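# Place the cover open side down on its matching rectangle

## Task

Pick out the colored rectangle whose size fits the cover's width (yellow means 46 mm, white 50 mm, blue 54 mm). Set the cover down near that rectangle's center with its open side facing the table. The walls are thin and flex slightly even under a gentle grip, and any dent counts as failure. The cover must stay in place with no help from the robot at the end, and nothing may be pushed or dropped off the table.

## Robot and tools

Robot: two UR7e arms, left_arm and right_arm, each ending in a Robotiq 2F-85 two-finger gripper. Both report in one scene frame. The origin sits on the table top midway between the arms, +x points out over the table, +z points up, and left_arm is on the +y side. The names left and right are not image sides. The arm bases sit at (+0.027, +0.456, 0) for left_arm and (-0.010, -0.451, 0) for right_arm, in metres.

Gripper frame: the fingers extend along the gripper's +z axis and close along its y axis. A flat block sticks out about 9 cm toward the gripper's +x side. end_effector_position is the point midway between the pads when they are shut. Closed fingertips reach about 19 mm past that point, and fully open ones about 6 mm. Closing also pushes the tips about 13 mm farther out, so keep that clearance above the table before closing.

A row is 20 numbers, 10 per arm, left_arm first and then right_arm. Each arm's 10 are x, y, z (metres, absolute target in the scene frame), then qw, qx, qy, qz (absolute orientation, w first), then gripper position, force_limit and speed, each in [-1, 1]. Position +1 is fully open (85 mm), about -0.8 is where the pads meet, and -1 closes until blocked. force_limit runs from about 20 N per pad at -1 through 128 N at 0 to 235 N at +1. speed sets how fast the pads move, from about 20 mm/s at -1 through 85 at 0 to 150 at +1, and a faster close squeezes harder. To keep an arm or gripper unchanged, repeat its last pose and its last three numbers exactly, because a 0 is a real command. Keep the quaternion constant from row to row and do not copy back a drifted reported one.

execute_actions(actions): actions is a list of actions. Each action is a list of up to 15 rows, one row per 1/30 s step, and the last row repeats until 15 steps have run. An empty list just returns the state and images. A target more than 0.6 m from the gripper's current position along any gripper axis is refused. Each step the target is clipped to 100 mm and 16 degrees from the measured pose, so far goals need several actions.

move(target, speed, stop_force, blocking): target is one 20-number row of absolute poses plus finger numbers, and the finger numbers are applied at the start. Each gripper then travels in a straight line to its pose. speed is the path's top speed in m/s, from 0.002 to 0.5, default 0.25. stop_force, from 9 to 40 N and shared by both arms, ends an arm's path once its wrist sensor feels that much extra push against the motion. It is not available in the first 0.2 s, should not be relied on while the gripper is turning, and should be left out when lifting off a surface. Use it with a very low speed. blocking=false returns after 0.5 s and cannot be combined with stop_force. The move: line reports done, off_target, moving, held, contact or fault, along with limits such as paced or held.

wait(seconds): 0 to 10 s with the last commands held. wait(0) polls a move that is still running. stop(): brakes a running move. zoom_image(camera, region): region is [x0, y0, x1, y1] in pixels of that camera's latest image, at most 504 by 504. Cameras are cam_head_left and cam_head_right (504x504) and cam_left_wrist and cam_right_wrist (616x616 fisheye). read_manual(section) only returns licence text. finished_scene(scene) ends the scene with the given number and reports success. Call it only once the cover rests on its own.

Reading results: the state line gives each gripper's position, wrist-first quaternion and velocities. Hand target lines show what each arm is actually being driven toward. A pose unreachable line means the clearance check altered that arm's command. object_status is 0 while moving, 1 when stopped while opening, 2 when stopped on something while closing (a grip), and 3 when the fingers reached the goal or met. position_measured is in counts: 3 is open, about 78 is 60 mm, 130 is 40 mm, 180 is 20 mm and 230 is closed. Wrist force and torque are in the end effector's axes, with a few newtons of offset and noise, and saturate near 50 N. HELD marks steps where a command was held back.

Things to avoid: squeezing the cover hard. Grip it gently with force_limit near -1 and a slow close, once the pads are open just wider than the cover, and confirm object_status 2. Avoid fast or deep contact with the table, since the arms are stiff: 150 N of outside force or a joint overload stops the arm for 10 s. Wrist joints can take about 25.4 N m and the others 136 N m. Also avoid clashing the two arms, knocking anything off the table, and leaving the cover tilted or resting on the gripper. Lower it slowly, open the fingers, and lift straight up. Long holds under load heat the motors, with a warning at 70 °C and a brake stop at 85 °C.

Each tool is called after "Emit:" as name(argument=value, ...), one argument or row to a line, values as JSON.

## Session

Emit:
execute_actions(
  actions=[],
)

Scene clock: 0.00 s.
left_arm: end_effector_position=(+0.3952, +0.4165, +0.2066) position_measured=3 object_status=3 end_effector_quat_wxyz=(-0.116, +0.818, -0.503, -0.252) end_effector_velocity=(+0.000, -0.000, +0.000) end_effector_angular_velocity=(+0.000, -0.000, -0.001) | right_arm: end_effector_position=(+0.1895, -0.5594, +0.2022) position_measured=3 object_status=3 end_effector_quat_wxyz=(-0.365, +0.754, -0.508, -0.201) end_effector_velocity=(-0.000, +0.000, -0.000) end_effector_angular_velocity=(+0.001, -0.000, -0.001)
Joint positions: left_arm=[-0.419 -1.59   1.857 -1.304 -1.383 -2.716] | right_arm=[-1.381 -1.82   2.138 -1.044 -1.39   2.826]
Joint velocities: left_arm=[-0.001 -0.     0.     0.     0.001  0.001] | right_arm=[-0.001  0.     0.001 -0.     0.    -0.   ]
Joint torques (N m, as the arm reports them, + toward a larger angle): no reading
Wrist force (N, on the end effector, along its own x y z axes, offset not removed): no reading
Wrist torque (N m, same axes, about the end effector's origin, offset not removed): no reading
Hand target (left_arm): +0.395, +0.417, +0.207; -0.116, +0.818, -0.503, -0.252
Hand target (right_arm): +0.189, -0.559, +0.202; -0.365, +0.754, -0.508, -0.201
camera_calibration (this result's frames):
cam_left_wrist: T_world_to_cam=[[-0.88737, -0.458537, 0.0481465, 0.53629], [-0.267363, 0.59684, 0.756505, -0.268116], [-0.375621, 0.658427, -0.652214, 0.158005], [0, 0, 0, 1]] pos_world=[0.463554, 0.301897, 0.280064]
cam_right_wrist: T_world_to_cam=[[-0.91924, -0.16941, -0.355384, 0.161941], [-0.393652, 0.409164, 0.823179, 0.170577], [0.00595535, 0.896597, -0.442808, 0.737811], [0, 0, 0, 1]] pos_world=[0.211617, -0.703878, 0.243845]

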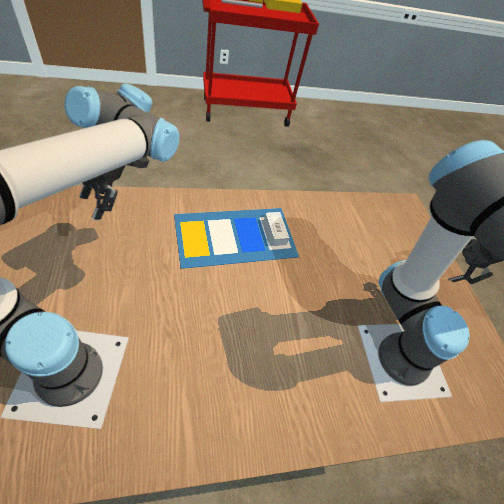

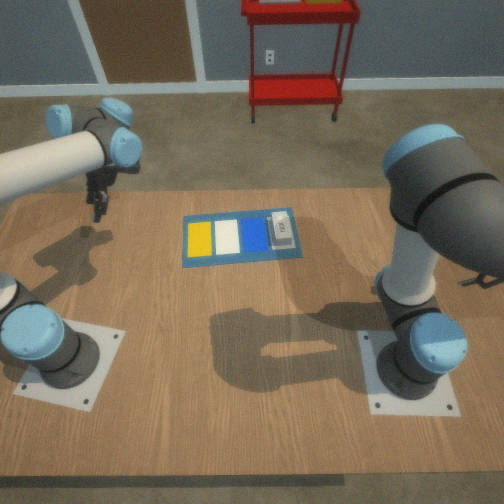

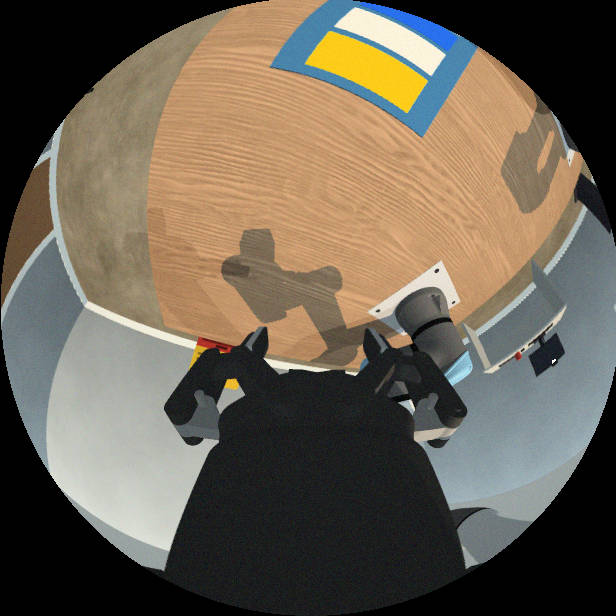

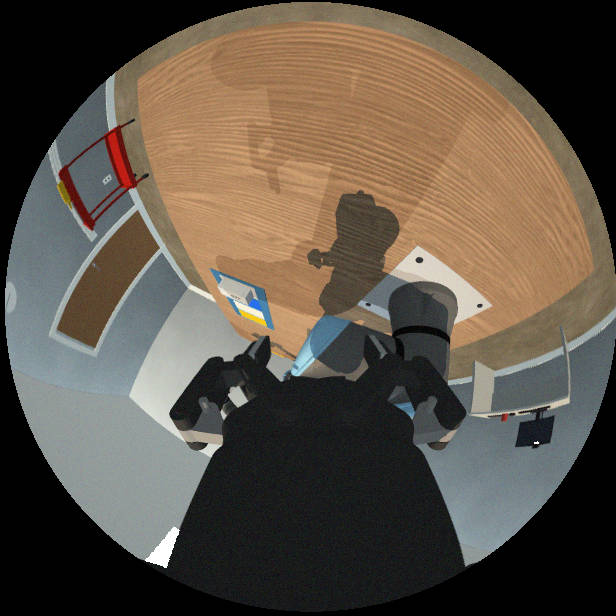

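Emit:
move(
  target=[0.3952,0.4165,0.2066,-0.116,0.818,-0.503,-0.252,1,-1,-1,0.465,-0.148,0.11,0,0.999,0.035,0,1,-1,-1],
)

Emit:
zoom_image(
  camera="cam_right_wrist",
  region=[200, 200, 440, 400],
)

Scene clock: 9.47 s.
left_arm: end_effector_position=(+0.3952, +0.4165, +0.2066) position_measured=3 object_status=3 end_effector_quat_wxyz=(-0.116, +0.818, -0.503, -0.252) end_effector_velocity=(-0.000, -0.000, +0.000) end_effector_angular_velocity=(+0.000, -0.001, -0.000) | right_arm: end_effector_position=(+0.4657, -0.1475, +0.1102) position_measured=3 object_status=3 end_effector_quat_wxyz=(-0.000, +0.999, +0.034, +0.001) end_effector_velocity=(+0.002, +0.001, -0.000) end_effector_angular_velocity=(-0.003, -0.003, +0.003)
Joint positions: left_arm=[-0.419 -1.59   1.857 -1.305 -1.383 -2.715] | right_arm=[ 0.369 -1.312  1.834 -2.095 -1.571  3.403]
Joint velocities: left_arm=[-0.001 -0.001  0.     0.     0.    -0.001] | right_arm=[ 0.003  0.005 -0.005 -0.001 -0.004  0.   ]
Joint torques (N m, as the arm reports them, + toward a larger angle): left_arm=[  9.66 -28.64 -14.34  -3.76  -0.86   2.38] | right_arm=[  7.39 -20.03 -31.2   -1.99  -1.47  -1.05]
Wrist force (N, on the end effector, along its own x y z axes, offset not removed): left_arm=[2.7 -0.6 2.3] | right_arm=[2.1 2.9 -2.8]
Wrist torque (N m, same axes, about the end effector's origin, offset not removed): left_arm=[-0.07 -0.67 -0.15] | right_arm=[0.37 -0.52 0.09]
Hand target (left_arm): +0.395, +0.416, +0.207; -0.116, +0.818, -0.503, -0.252
Hand target (right_arm): +0.466, -0.147, +0.110; -0.000, +0.999, +0.035, +0.001
Off the commanded pose (left_arm): 0.000 m, 0 deg.
Off the commanded pose (right_arm): 0.001 m, 0 deg.
move: done
camera_calibration (this result's frames):
cam_left_wrist: T_world_to_cam=[[-0.887463, -0.458319, 0.0484997, 0.536132], [-0.267147, 0.59731, 0.75621, -0.26832], [-0.375555, 0.658152, -0.65253, 0.158172], [0, 0, 0, 1]] pos_world=[0.463519, 0.301889, 0.280116]
cam_right_wrist: T_world_to_cam=[[0.0433881, -0.998138, -0.0428807, -0.152043], [-0.966046, -0.0528581, 0.252905, 0.447777], [-0.254701, 0.0304517, -0.96654, 0.377425], [0, 0, 0, 1]] pos_world=[0.535301, -0.139584, 0.245032]

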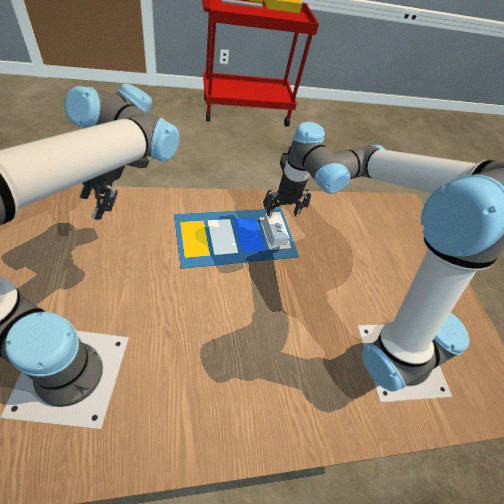

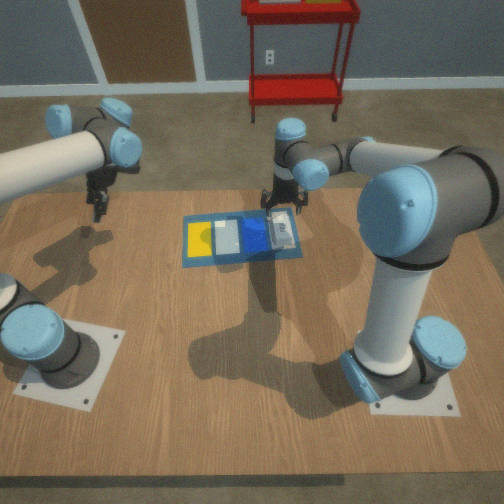

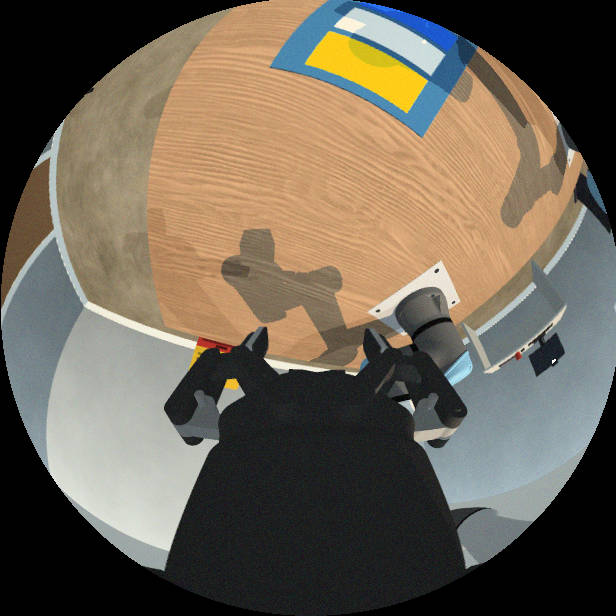

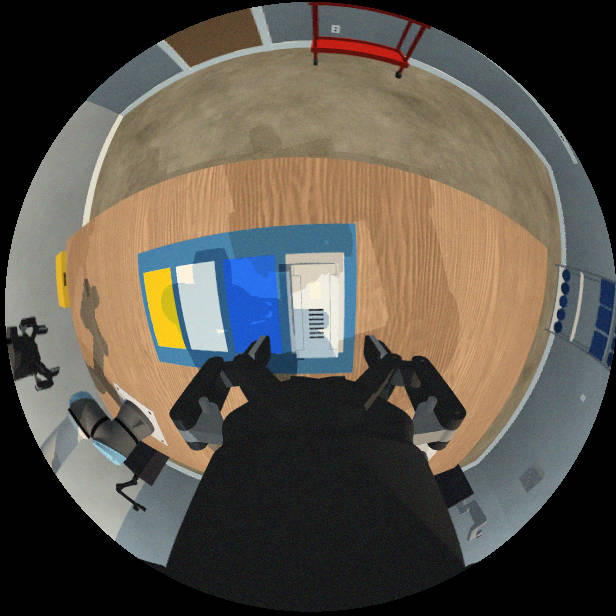

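Region (200, 200, 440, 400) of cam_right_wrist's 616x616 image, scaled by 2.100, with more detail than that image has.

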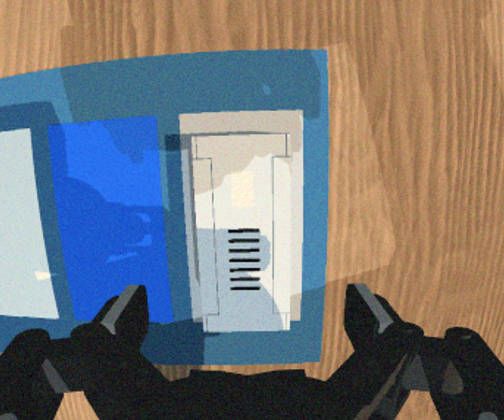

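Emit:
move(
  target=[0.3952,0.4165,0.2066,-0.116,0.818,-0.503,-0.252,1,-1,-1,0.472,-0.1435,0.033,0,0.999,0.035,0,1,-1,-1],
  speed=0.1,
)

Emit:
zoom_image(
  camera="cam_right_wrist",
  region=[200, 200, 440, 400],
)

Scene clock: 15.77 s.
left_arm: end_effector_position=(+0.3952, +0.4165, +0.2066) position_measured=3 object_status=3 end_effector_quat_wxyz=(-0.116, +0.818, -0.503, -0.252) end_effector_velocity=(-0.000, +0.000, +0.000) end_effector_angular_velocity=(-0.000, -0.000, +0.002) | right_arm: end_effector_position=(+0.4720, -0.1435, +0.0332) position_measured=3 object_status=3 end_effector_quat_wxyz=(+0.000, +0.999, +0.035, -0.000) end_effector_velocity=(+0.001, -0.000, -0.002) end_effector_angular_velocity=(-0.000, -0.001, -0.002)
Joint positions: left_arm=[-0.419 -1.59   1.857 -1.305 -1.383 -2.715] | right_arm=[ 0.372 -1.186  1.896 -2.28  -1.571  3.405]
Joint velocities: left_arm=[ 0.002 -0.    -0.    -0.    -0.001 -0.   ] | right_arm=[-0.001  0.005  0.    -0.005 -0.     0.001]
Joint torques (N m, as the arm reports them, + toward a larger angle): left_arm=[ 10.9  -28.44 -14.67  -3.89  -0.9    2.47] | right_arm=[  7.58 -23.98 -10.69  -4.13   1.51   1.31]
Wrist force (N, on the end effector, along its own x y z axes, offset not removed): left_arm=[1.6 -0.4 2.4] | right_arm=[2.2 0.8 -2.3]
Wrist torque (N m, same axes, about the end effector's origin, offset not removed): left_arm=[-0.10 -0.47 -0.17] | right_arm=[0.00 -0.39 0.08]
Hand target (left_arm): +0.395, +0.417, +0.207; -0.116, +0.818, -0.503, -0.252
Hand target (right_arm): +0.472, -0.143, +0.033; -0.000, +0.999, +0.035, -0.000
Off the commanded pose (left_arm): 0.000 m, 0 deg.
Off the commanded pose (right_arm): 0.000 m, 0 deg.
move: done
camera_calibration (this result's frames):
cam_left_wrist: T_world_to_cam=[[-0.887464, -0.458319, 0.0485001, 0.536132], [-0.267146, 0.597311, 0.75621, -0.26832], [-0.375555, 0.658152, -0.65253, 0.158172], [0, 0, 0, 1]] pos_world=[0.463519, 0.301889, 0.280116]
cam_right_wrist: T_world_to_cam=[[0.0444927, -0.99812, -0.0421504, -0.152171], [-0.965566, -0.0537906, 0.254538, 0.473116], [-0.256327, 0.0293738, -0.966144, 0.305102], [0, 0, 0, 1]] pos_world=[0.541801, -0.135398, 0.167932]

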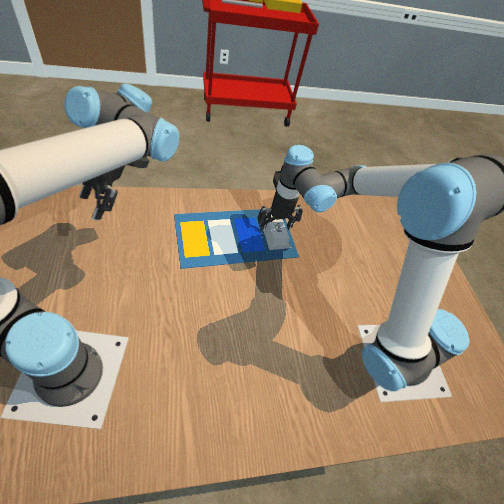

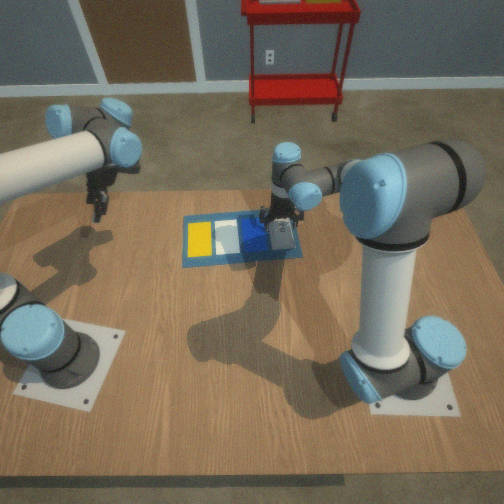

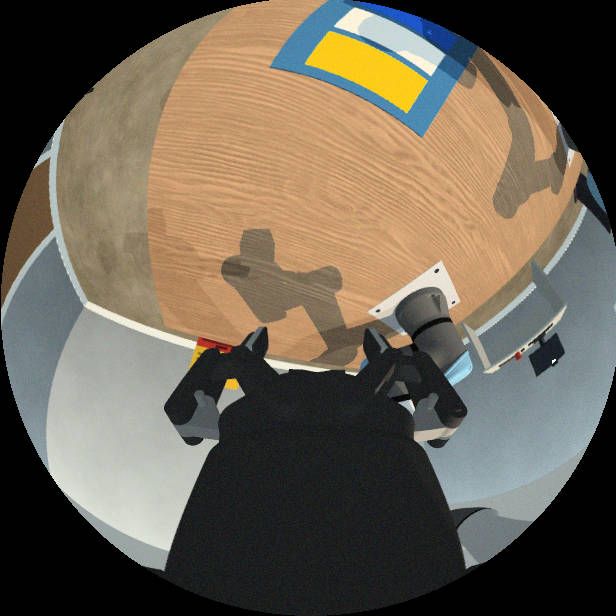

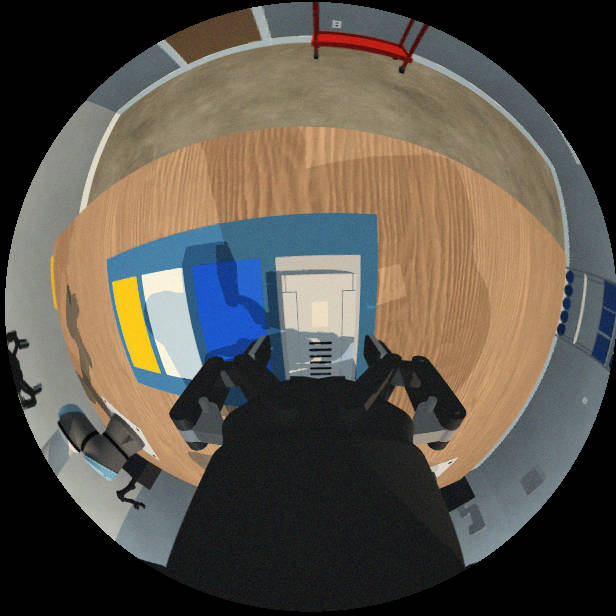

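Region (200, 200, 440, 400) of cam_right_wrist's 616x616 image, scaled by 2.100, with more detail than that image has.

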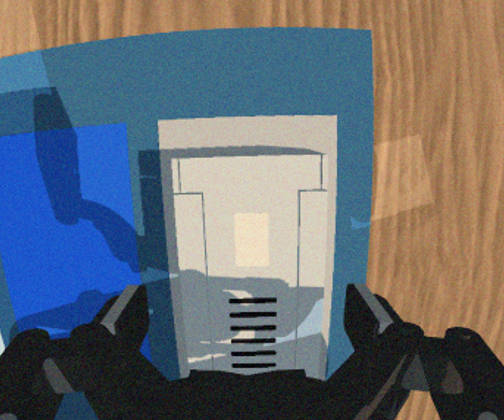

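Width is about 155 px against 140 px before, so it's likely 54 mm.

Emit:
move(
  target=[0.3952,0.4165,0.2066,-0.116,0.818,-0.503,-0.252,1,-1,-1,0.472,-0.1435,0.033,0,0.999,0.035,0,-1,-1,-1],
)

Emit:
move(
  target=[0.3952,0.4165,0.2066,-0.116,0.818,-0.503,-0.252,1,-1,-1,0.472,-0.1435,0.052,0,0.999,0.035,0,-1,-1,-1],
  speed=0.06,
)

Emit:
move(
  target=[0.3952,0.4165,0.2066,-0.116,0.818,-0.503,-0.252,1,-1,-1,0.466,-0.047,0.048,0,0.999,0.035,0,-1,-1,-1],
  speed=0.12,
)

Scene clock: 24.10 s.
left_arm: end_effector_position=(+0.3952, +0.4165, +0.2066) position_measured=3 object_status=3 end_effector_quat_wxyz=(-0.116, +0.818, -0.503, -0.252) end_effector_velocity=(-0.000, -0.000, +0.000) end_effector_angular_velocity=(-0.001, -0.000, -0.002) | right_arm: end_effector_position=(+0.4720, -0.1435, +0.0330) position_measured=100 object_status=0 end_effector_quat_wxyz=(-0.000, +0.999, +0.035, +0.000) end_effector_velocity=(+0.001, -0.001, +0.000) end_effector_angular_velocity=(-0.000, -0.000, -0.001)
Joint positions: left_arm=[-0.419 -1.59   1.857 -1.305 -1.383 -2.715] | right_arm=[ 0.372 -1.186  1.896 -2.281 -1.571  3.405]
Joint velocities: left_arm=[-0.    -0.001  0.    -0.    -0.     0.002] | right_arm=[-0.001  0.    -0.001  0.001 -0.    -0.   ]
Joint torques (N m, as the arm reports them, + toward a larger angle): left_arm=[ 10.19 -28.65 -14.31  -3.8   -0.87   2.21] | right_arm=[  3.42 -43.09  -8.83  -1.85   0.76   0.87]
Wrist force (N, on the end effector, along its own x y z axes, offset not removed): left_arm=[0.6 -0.1 0.3] | right_arm=[2.0 1.3 -8.0]
Wrist torque (N m, same axes, about the end effector's origin, offset not removed): left_arm=[-0.06 -0.08 -0.02] | right_arm=[0.11 -0.40 0.03]
Hand target (left_arm): +0.395, +0.417, +0.207; -0.116, +0.818, -0.503, -0.252
Hand target (right_arm): +0.472, -0.143, +0.033; -0.000, +0.999, +0.035, +0.000
Off the commanded pose (left_arm): 0.000 m, 0 deg.
Off the commanded pose (right_arm): 0.000 m, 0 deg.
move: done
camera_calibration (this result's frames):
cam_left_wrist: T_world_to_cam=[[-0.887463, -0.458319, 0.0485003, 0.536132], [-0.267146, 0.597311, 0.75621, -0.26832], [-0.375555, 0.658152, -0.652529, 0.158172], [0, 0, 0, 1]] pos_world=[0.463519, 0.301889, 0.280116]
cam_right_wrist: T_world_to_cam=[[0.0444957, -0.998119, -0.0421649, -0.152171], [-0.965577, -0.0537959, 0.254495, 0.473162], [-0.256284, 0.0293895, -0.966155, 0.304913], [0, 0, 0, 1]] pos_world=[0.54179, -0.135392, 0.16776]

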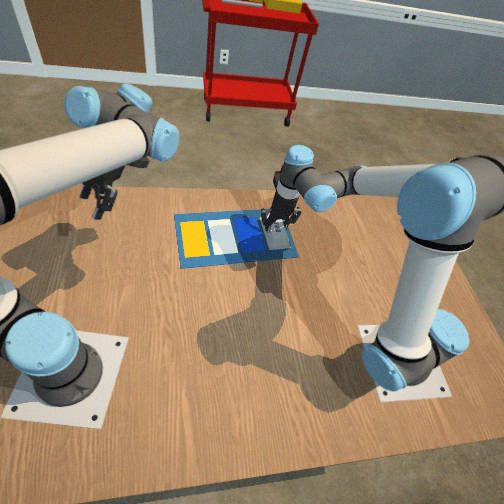

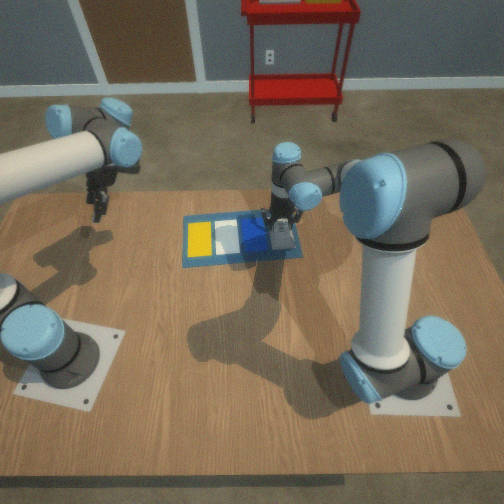

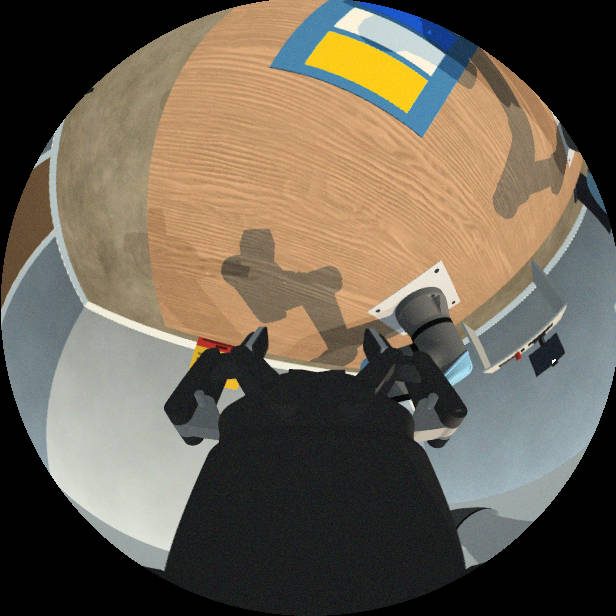

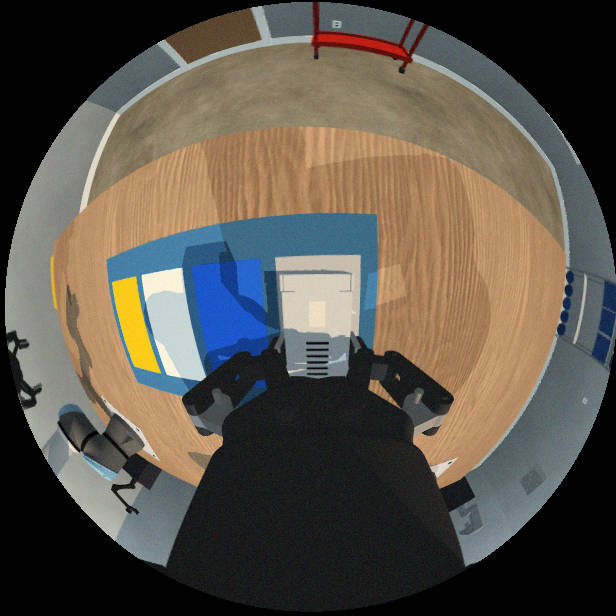

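Scene clock: 24.93 s.
left_arm: end_effector_position=(+0.3952, +0.4165, +0.2066) position_measured=3 object_status=3 end_effector_quat_wxyz=(-0.116, +0.818, -0.503, -0.252) end_effector_velocity=(+0.000, -0.000, +0.000) end_effector_angular_velocity=(+0.001, -0.001, +0.002) | right_arm: end_effector_position=(+0.4720, -0.1435, +0.0518) position_measured=100 object_status=2 end_effector_quat_wxyz=(-0.000, +0.999, +0.035, +0.000) end_effector_velocity=(+0.000, -0.000, +0.003) end_effector_angular_velocity=(+0.000, -0.001, +0.001)
Joint positions: left_arm=[-0.419 -1.59   1.857 -1.305 -1.383 -2.715] | right_arm=[ 0.372 -1.215  1.879 -2.234 -1.571  3.405]
Joint velocities: left_arm=[-0.    -0.    -0.     0.    -0.    -0.002] | right_arm=[-0.    -0.004 -0.003  0.005 -0.    -0.001]
Joint torques (N m, as the arm reports them, + toward a larger angle): left_arm=[ 10.54 -28.16 -14.49  -3.72  -0.86   2.29] | right_arm=[  3.45 -47.57 -30.41  -1.57   0.84   1.1 ]
Wrist force (N, on the end effector, along its own x y z axes, offset not removed): left_arm=[-0.9 -0.3 -0.3] | right_arm=[0.8 -0.4 -0.6]
Wrist torque (N m, same axes, about the end effector's origin, offset not removed): left_arm=[-0.04 0.06 0.02] | right_arm=[-0.23 -0.29 0.05]
Hand target (left_arm): +0.395, +0.417, +0.207; -0.116, +0.818, -0.503, -0.252
Hand target (right_arm): +0.472, -0.144, +0.052; -0.000, +0.999, +0.035, +0.000
Off the commanded pose (left_arm): 0.000 m, 0 deg.
Off the commanded pose (right_arm): 0.000 m, 0 deg.
move: done
camera_calibration (this result's frames):
cam_left_wrist: T_world_to_cam=[[-0.887463, -0.458319, 0.0485002, 0.536132], [-0.267146, 0.597311, 0.75621, -0.268321], [-0.375555, 0.658152, -0.652529, 0.158172], [0, 0, 0, 1]] pos_world=[0.463519, 0.301889, 0.280116]
cam_right_wrist: T_world_to_cam=[[0.0444956, -0.998119, -0.0421633, -0.151385], [-0.965575, -0.0537956, 0.2545, 0.468376], [-0.256289, 0.0293877, -0.966153, 0.323021], [0, 0, 0, 1]] pos_world=[0.541775, -0.135397, 0.186503]

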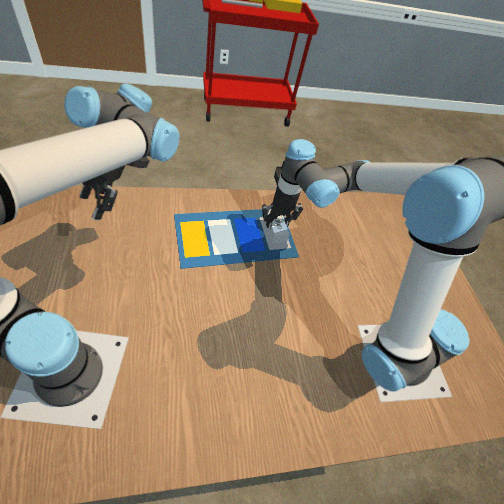

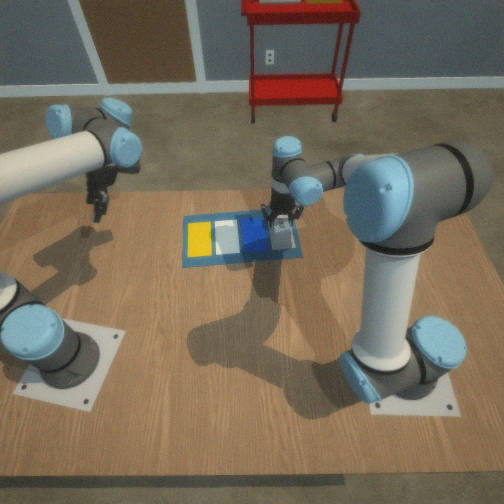

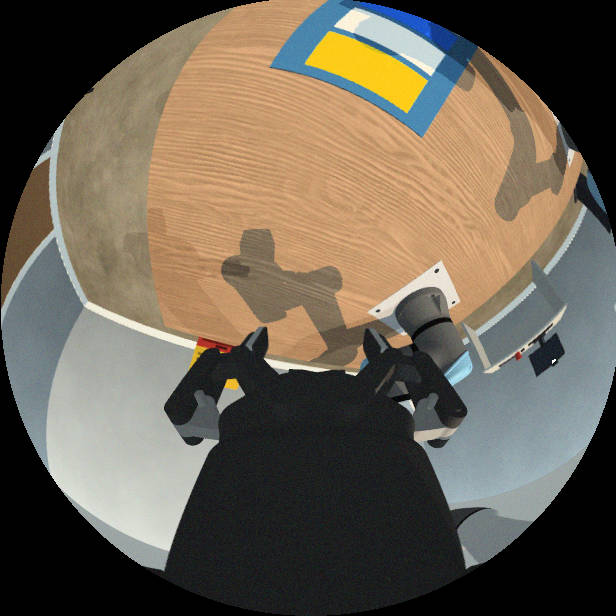

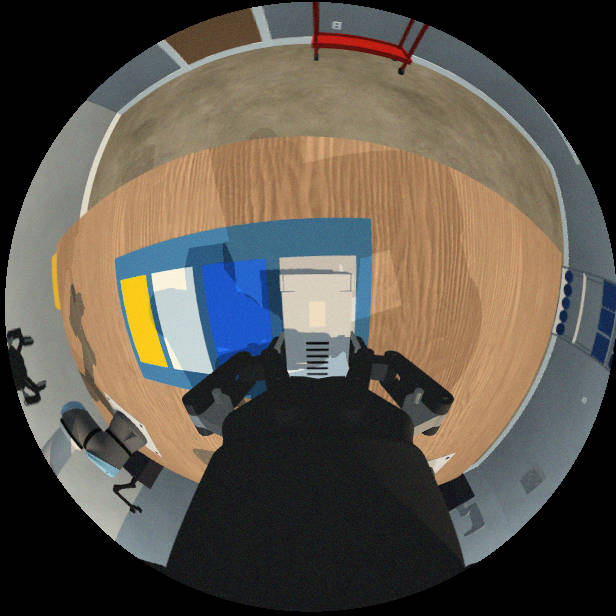

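Scene clock: 26.27 s.
left_arm: end_effector_position=(+0.3952, +0.4165, +0.2066) position_measured=3 object_status=3 end_effector_quat_wxyz=(-0.116, +0.818, -0.503, -0.252) end_effector_velocity=(+0.000, +0.000, -0.000) end_effector_angular_velocity=(+0.000, +0.001, -0.002) | right_arm: end_effector_position=(+0.4659, -0.0471, +0.0480) position_measured=100 object_status=2 end_effector_quat_wxyz=(-0.000, +0.999, +0.035, +0.000) end_effector_velocity=(-0.000, +0.002, -0.001) end_effector_angular_velocity=(-0.001, +0.001, -0.002)
Joint positions: left_arm=[-0.419 -1.59   1.857 -1.305 -1.383 -2.715] | right_arm=[ 0.528 -1.106  1.722 -2.187 -1.571  3.56 ]
Joint velocities: left_arm=[0.    0.001 0.    0.    0.001 0.002] | right_arm=[ 0.002  0.003 -0.004  0.001 -0.     0.004]
Joint torques (N m, as the arm reports them, + toward a larger angle): left_arm=[ 10.05 -29.05 -15.21  -3.83  -0.76   2.1 ] | right_arm=[  7.09 -27.97 -31.77  -1.87  -1.47   1.06]
Wrist force (N, on the end effector, along its own x y z axes, offset not removed): left_arm=[0.8 -1.4 3.0] | right_arm=[1.3 1.5 -1.5]
Wrist torque (N m, same axes, about the end effector's origin, offset not removed): left_arm=[-0.19 -0.18 -0.18] | right_arm=[0.19 -0.24 0.14]
Hand target (left_arm): +0.395, +0.417, +0.207; -0.116, +0.818, -0.503, -0.252
Hand target (right_arm): +0.466, -0.047, +0.048; -0.000, +0.999, +0.035, +0.000
Off the commanded pose (left_arm): 0.000 m, 0 deg.
Off the commanded pose (right_arm): 0.000 m, 0 deg.
move: done
camera_calibration (this result's frames):
cam_left_wrist: T_world_to_cam=[[-0.887463, -0.458319, 0.0485002, 0.536132], [-0.267146, 0.597311, 0.75621, -0.26832], [-0.375555, 0.658152, -0.65253, 0.158172], [0, 0, 0, 1]] pos_world=[0.463519, 0.301889, 0.280116]
cam_right_wrist: T_world_to_cam=[[0.0445103, -0.998108, -0.0424245, -0.0550589], [-0.965605, -0.0538728, 0.254371, 0.468688], [-0.256175, 0.0296432, -0.966176, 0.314968], [0, 0, 0, 1]] pos_world=[0.535705, -0.0390419, 0.182758]

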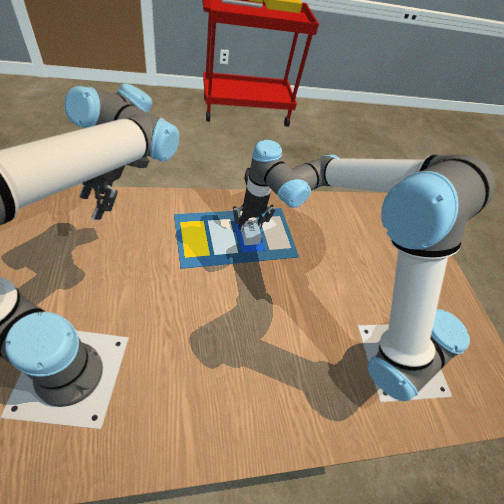

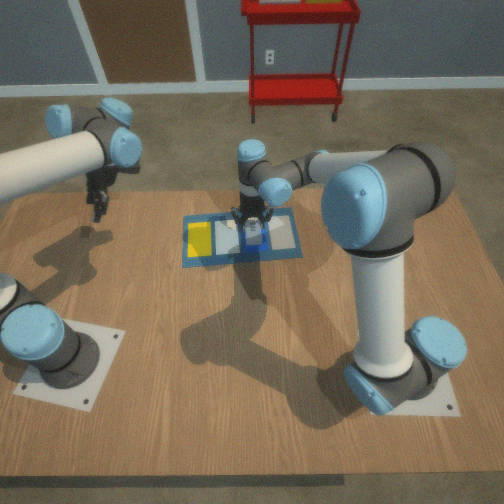

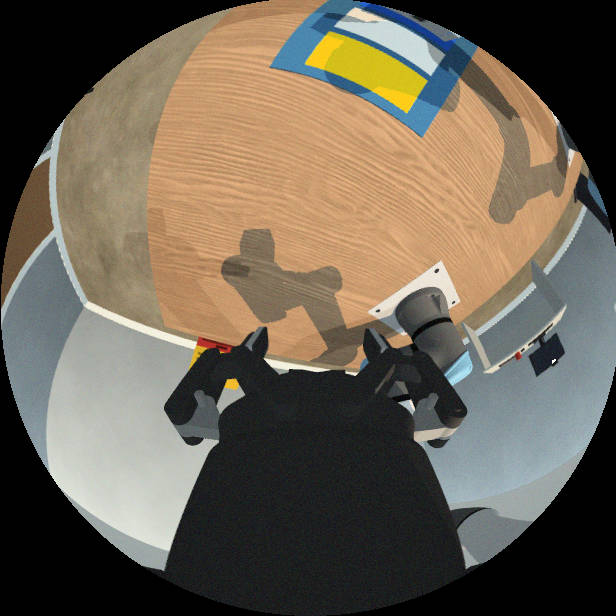

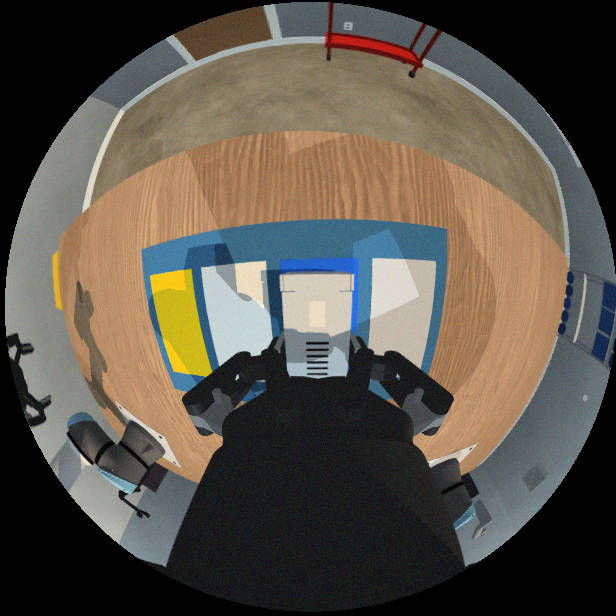

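Emit:
move(
  target=[0.3952,0.4165,0.2066,-0.116,0.818,-0.503,-0.252,1,-1,-1,0.4635,-0.049,0.0335,0,0.999,0.035,0,-1,-1,-1],
  speed=0.015,
)

Emit:
move(
  target=[0.3952,0.4165,0.2066,-0.116,0.818,-0.503,-0.252,1,-1,-1,0.4635,-0.049,0.0335,0,0.999,0.035,0,0.6,-1,-0.5],
)

Emit:
move(
  target=[0.3952,0.4165,0.2066,-0.116,0.818,-0.503,-0.252,1,-1,-1,0.4635,-0.049,0.11,0,0.999,0.035,0,0.6,-1,-0.5],
  speed=0.15,
)

Scene clock: 31.33 s.
left_arm: end_effector_position=(+0.3952, +0.4165, +0.2066) position_measured=3 object_status=3 end_effector_quat_wxyz=(-0.116, +0.818, -0.503, -0.252) end_effector_velocity=(-0.000, -0.001, +0.000) end_effector_angular_velocity=(-0.000, -0.000, -0.002) | right_arm: end_effector_position=(+0.4636, -0.0490, +0.0337) position_measured=100 object_status=2 end_effector_quat_wxyz=(+0.000, +0.999, +0.035, -0.000) end_effector_velocity=(-0.000, +0.001, -0.002) end_effector_angular_velocity=(+0.001, -0.001, +0.001)
Joint positions: left_arm=[-0.419 -1.59   1.857 -1.305 -1.383 -2.715] | right_arm=[ 0.527 -1.091  1.744 -2.223 -1.571  3.56 ]
Joint velocities: left_arm=[-0.002 -0.    -0.     0.     0.    -0.   ] | right_arm=[ 0.001  0.002  0.002 -0.006  0.    -0.   ]
Joint torques (N m, as the arm reports them, + toward a larger angle): left_arm=[  9.93 -28.89 -15.29  -3.72  -0.83   2.06] | right_arm=[ -4.83 -29.55 -10.94  -4.51  -1.45  -1.  ]
Wrist force (N, on the end effector, along its own x y z axes, offset not removed): left_arm=[0.2 -0.1 -0.1] | right_arm=[2.4 -0.8 0.7]
Wrist torque (N m, same axes, about the end effector's origin, offset not removed): left_arm=[-0.15 -0.05 -0.11] | right_arm=[-0.26 -0.41 0.08]
Hand target (left_arm): +0.395, +0.417, +0.207; -0.116, +0.818, -0.503, -0.252
Hand target (right_arm): +0.464, -0.049, +0.033; +0.000, +0.999, +0.035, -0.000
Off the commanded pose (left_arm): 0.000 m, 0 deg.
Off the commanded pose (right_arm): 0.000 m, 0 deg.
move: done
camera_calibration (this result's frames):
cam_left_wrist: T_world_to_cam=[[-0.887464, -0.458319, 0.0485003, 0.536132], [-0.267146, 0.597311, 0.756209, -0.268321], [-0.375555, 0.658152, -0.65253, 0.158172], [0, 0, 0, 1]] pos_world=[0.463519, 0.301889, 0.280116]
cam_right_wrist: T_world_to_cam=[[0.0444924, -0.99812, -0.0421454, -0.0574068], [-0.965567, -0.053789, 0.254534, 0.469897], [-0.256323, 0.0293693, -0.966145, 0.300693], [0, 0, 0, 1]] pos_world=[0.533345, -0.0408548, 0.168488]

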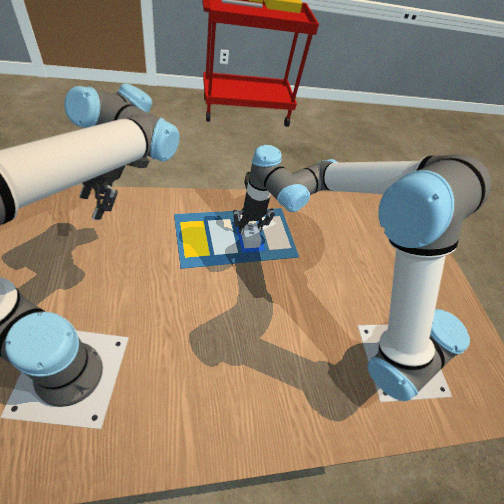

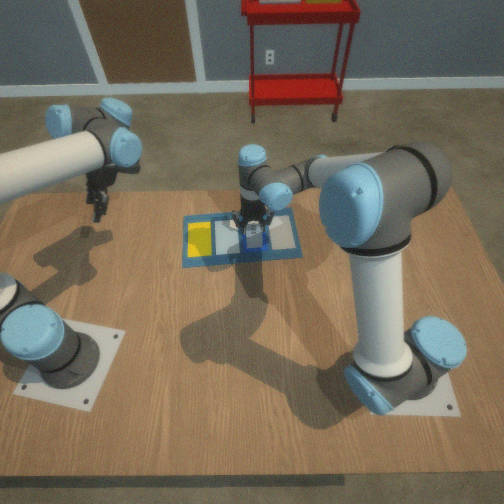

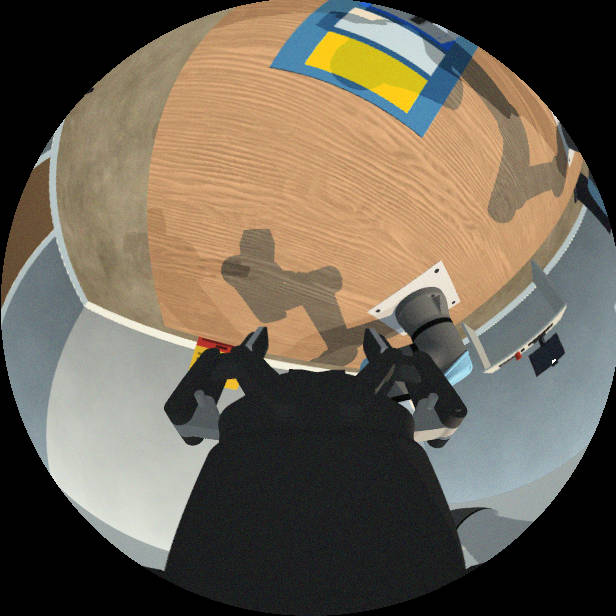

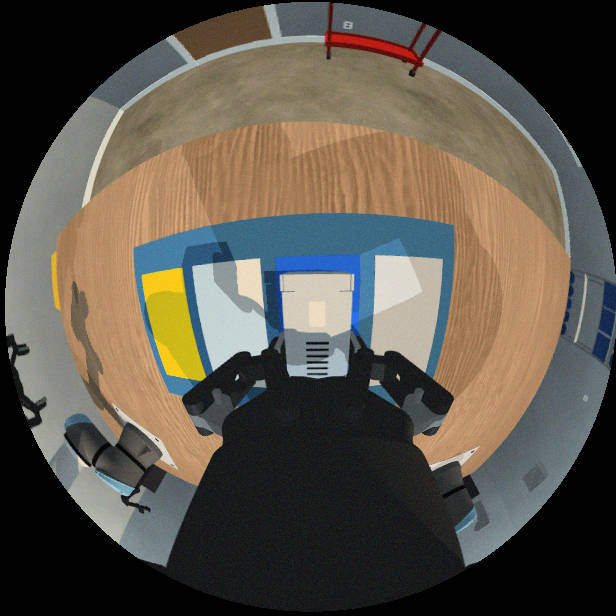

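Scene clock: 32.03 s.
left_arm: end_effector_position=(+0.3952, +0.4165, +0.2066) position_measured=3 object_status=3 end_effector_quat_wxyz=(-0.116, +0.818, -0.503, -0.252) end_effector_velocity=(-0.000, -0.000, +0.000) end_effector_angular_velocity=(-0.001, -0.000, +0.000) | right_arm: end_effector_position=(+0.4635, -0.0490, +0.0335) position_measured=53 object_status=0 end_effector_quat_wxyz=(-0.000, +0.999, +0.035, +0.000) end_effector_velocity=(-0.001, +0.000, -0.001) end_effector_angular_velocity=(+0.000, +0.001, +0.002)
Joint positions: left_arm=[-0.419 -1.59   1.857 -1.305 -1.383 -2.715] | right_arm=[ 0.527 -1.091  1.744 -2.224 -1.571  3.56 ]
Joint velocities: left_arm=[ 0.    -0.001  0.     0.    -0.    -0.   ] | right_arm=[ 0.001  0.     0.001 -0.001  0.    -0.001]
Joint torques (N m, as the arm reports them, + toward a larger angle): left_arm=[ 10.52 -28.36 -15.14  -3.82  -0.87   2.03] | right_arm=[ -4.59 -28.22  -9.65  -4.1   -1.61  -1.26]
Wrist force (N, on the end effector, along its own x y z axes, offset not removed): left_arm=[-1.3 -0.1 1.3] | right_arm=[1.8 1.7 -1.6]
Wrist torque (N m, same axes, about the end effector's origin, offset not removed): left_arm=[-0.11 0.10 0.03] | right_arm=[0.20 -0.35 0.04]
Hand target (left_arm): +0.395, +0.417, +0.207; -0.116, +0.818, -0.503, -0.252
Hand target (right_arm): +0.464, -0.049, +0.033; +0.000, +0.999, +0.035, -0.000
Off the commanded pose (left_arm): 0.000 m, 0 deg.
Off the commanded pose (right_arm): 0.000 m, 0 deg.
move: done
camera_calibration (this result's frames):
cam_left_wrist: T_world_to_cam=[[-0.887463, -0.458319, 0.0485003, 0.536132], [-0.267146, 0.597311, 0.75621, -0.26832], [-0.375555, 0.658152, -0.652529, 0.158172], [0, 0, 0, 1]] pos_world=[0.463519, 0.301889, 0.280116]
cam_right_wrist: T_world_to_cam=[[0.0444934, -0.99812, -0.0421561, -0.0574513], [-0.965573, -0.053792, 0.254511, 0.469914], [-0.2563, 0.0293807, -0.966151, 0.300446], [0, 0, 0, 1]] pos_world=[0.533296, -0.0408931, 0.168256]

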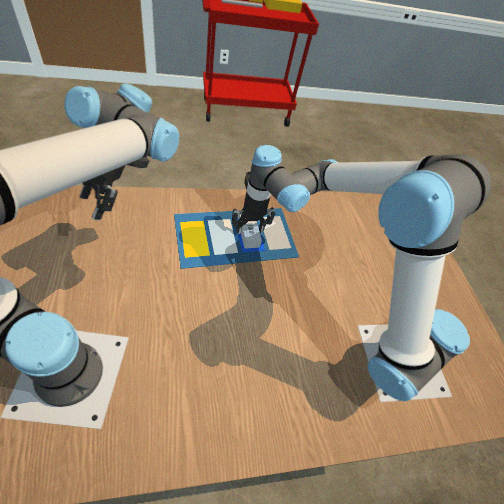

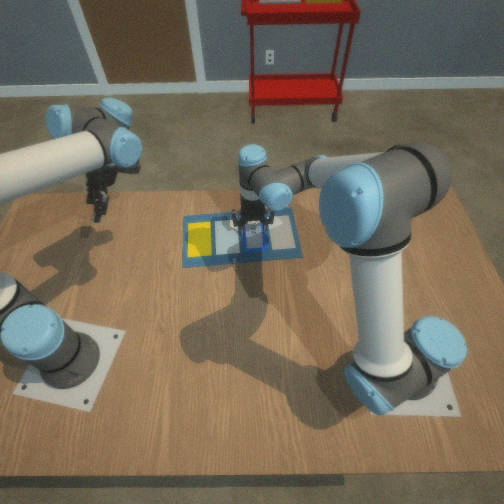

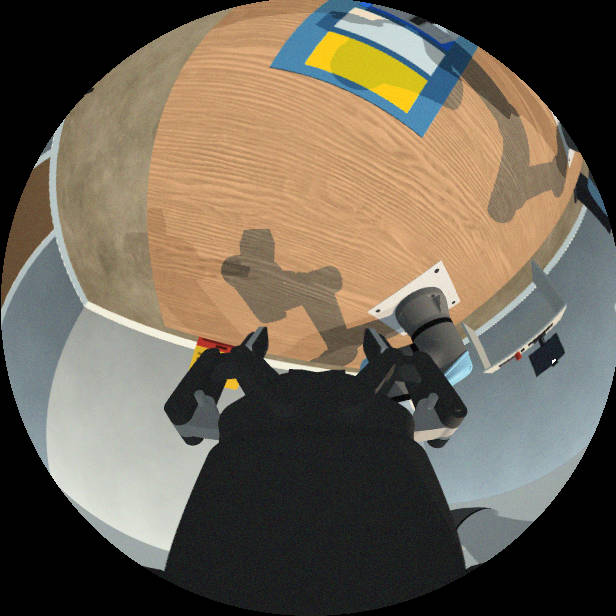

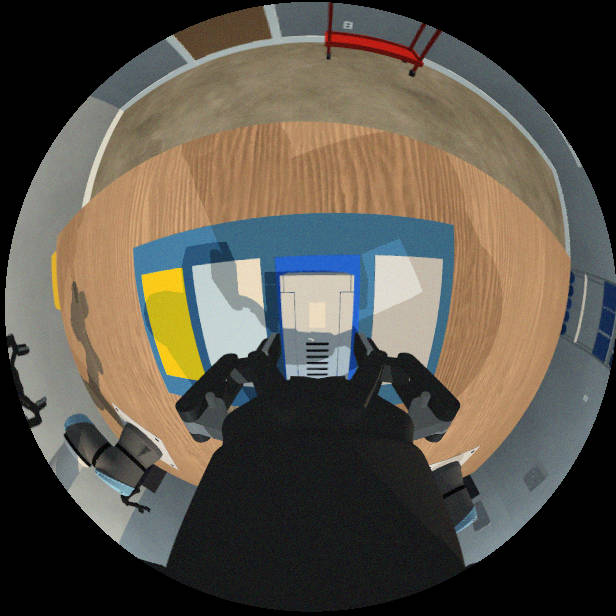

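Scene clock: 33.10 s.
left_arm: end_effector_position=(+0.3952, +0.4165, +0.2066) position_measured=3 object_status=3 end_effector_quat_wxyz=(-0.116, +0.818, -0.503, -0.252) end_effector_velocity=(+0.000, +0.000, +0.000) end_effector_angular_velocity=(+0.001, -0.001, +0.001) | right_arm: end_effector_position=(+0.4634, -0.0490, +0.1098) position_measured=53 object_status=3 end_effector_quat_wxyz=(-0.000, +0.999, +0.035, +0.000) end_effector_velocity=(-0.000, -0.000, +0.002) end_effector_angular_velocity=(-0.001, +0.002, -0.000)
Joint positions: left_arm=[-0.419 -1.59   1.857 -1.305 -1.383 -2.715] | right_arm=[ 0.527 -1.188  1.663 -2.045 -1.571  3.56 ]
Joint velocities: left_arm=[ 0.    -0.    -0.     0.     0.    -0.002] | right_arm=[-0.    -0.002 -0.003  0.007 -0.    -0.   ]
Joint torques (N m, as the arm reports them, + toward a larger angle): left_arm=[  9.6  -28.3  -14.68  -3.75  -0.75   2.11] | right_arm=[ -0.35 -50.51 -32.57  -1.74   0.7   -1.07]
Wrist force (N, on the end effector, along its own x y z axes, offset not removed): left_arm=[-0.7 -1.8 2.8] | right_arm=[0.0 1.0 -2.4]
Wrist torque (N m, same axes, about the end effector's origin, offset not removed): left_arm=[-0.28 -0.03 -0.02] | right_arm=[0.02 -0.16 0.02]
Hand target (left_arm): +0.395, +0.417, +0.207; -0.116, +0.818, -0.503, -0.252
Hand target (right_arm): +0.463, -0.049, +0.110; -0.000, +0.999, +0.035, +0.000
Off the commanded pose (left_arm): 0.000 m, 0 deg.
Off the commanded pose (right_arm): 0.000 m, 0 deg.
move: done
camera_calibration (this result's frames):
cam_left_wrist: T_world_to_cam=[[-0.887463, -0.458319, 0.0485003, 0.536132], [-0.267146, 0.597311, 0.75621, -0.26832], [-0.375555, 0.658152, -0.65253, 0.158172], [0, 0, 0, 1]] pos_world=[0.463519, 0.301889, 0.280116]
cam_right_wrist: T_world_to_cam=[[0.0444683, -0.99812, -0.04218, -0.0542169], [-0.965587, -0.0537723, 0.254462, 0.450437], [-0.256252, 0.0294129, -0.966162, 0.374121], [0, 0, 0, 1]] pos_world=[0.533216, -0.0408979, 0.244556]

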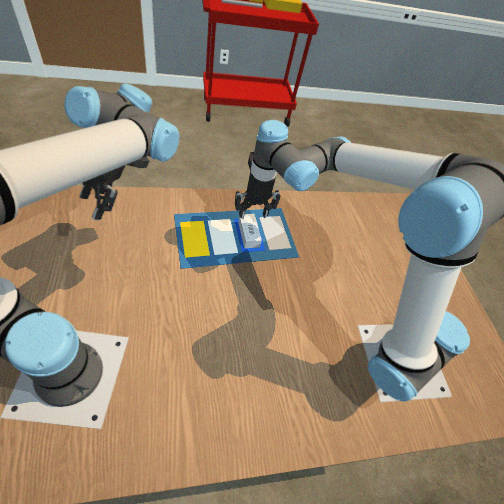

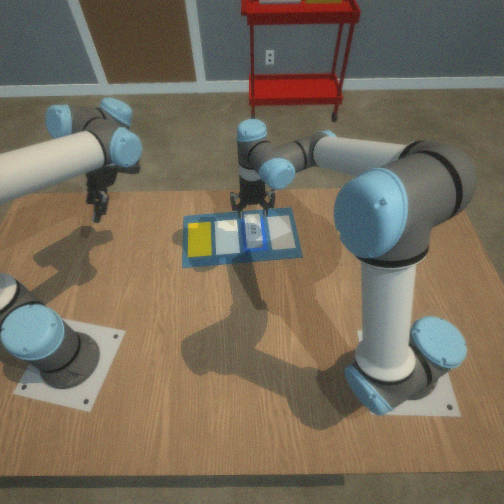

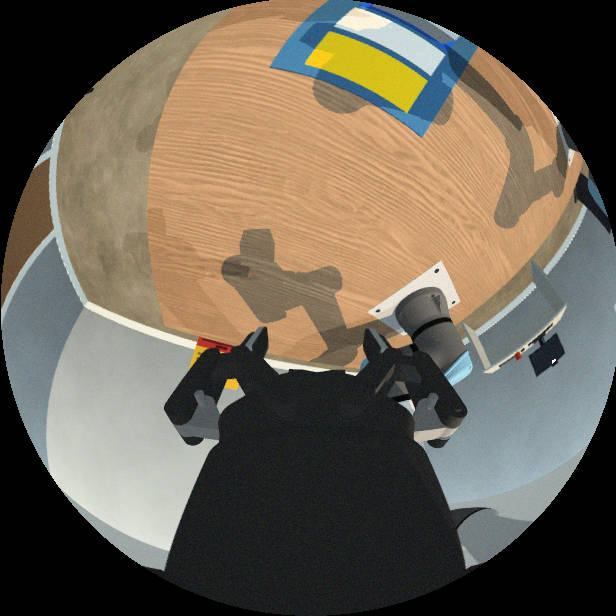

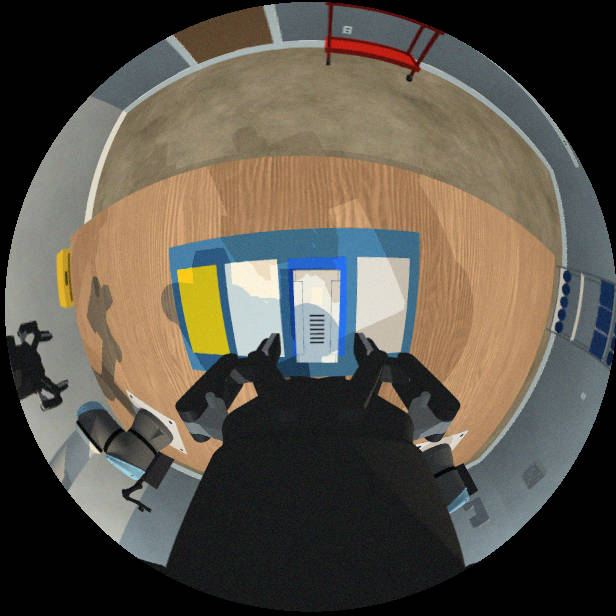

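Emit:
finished_scene(
  scene=2,
)

The scene is finished: the task was done.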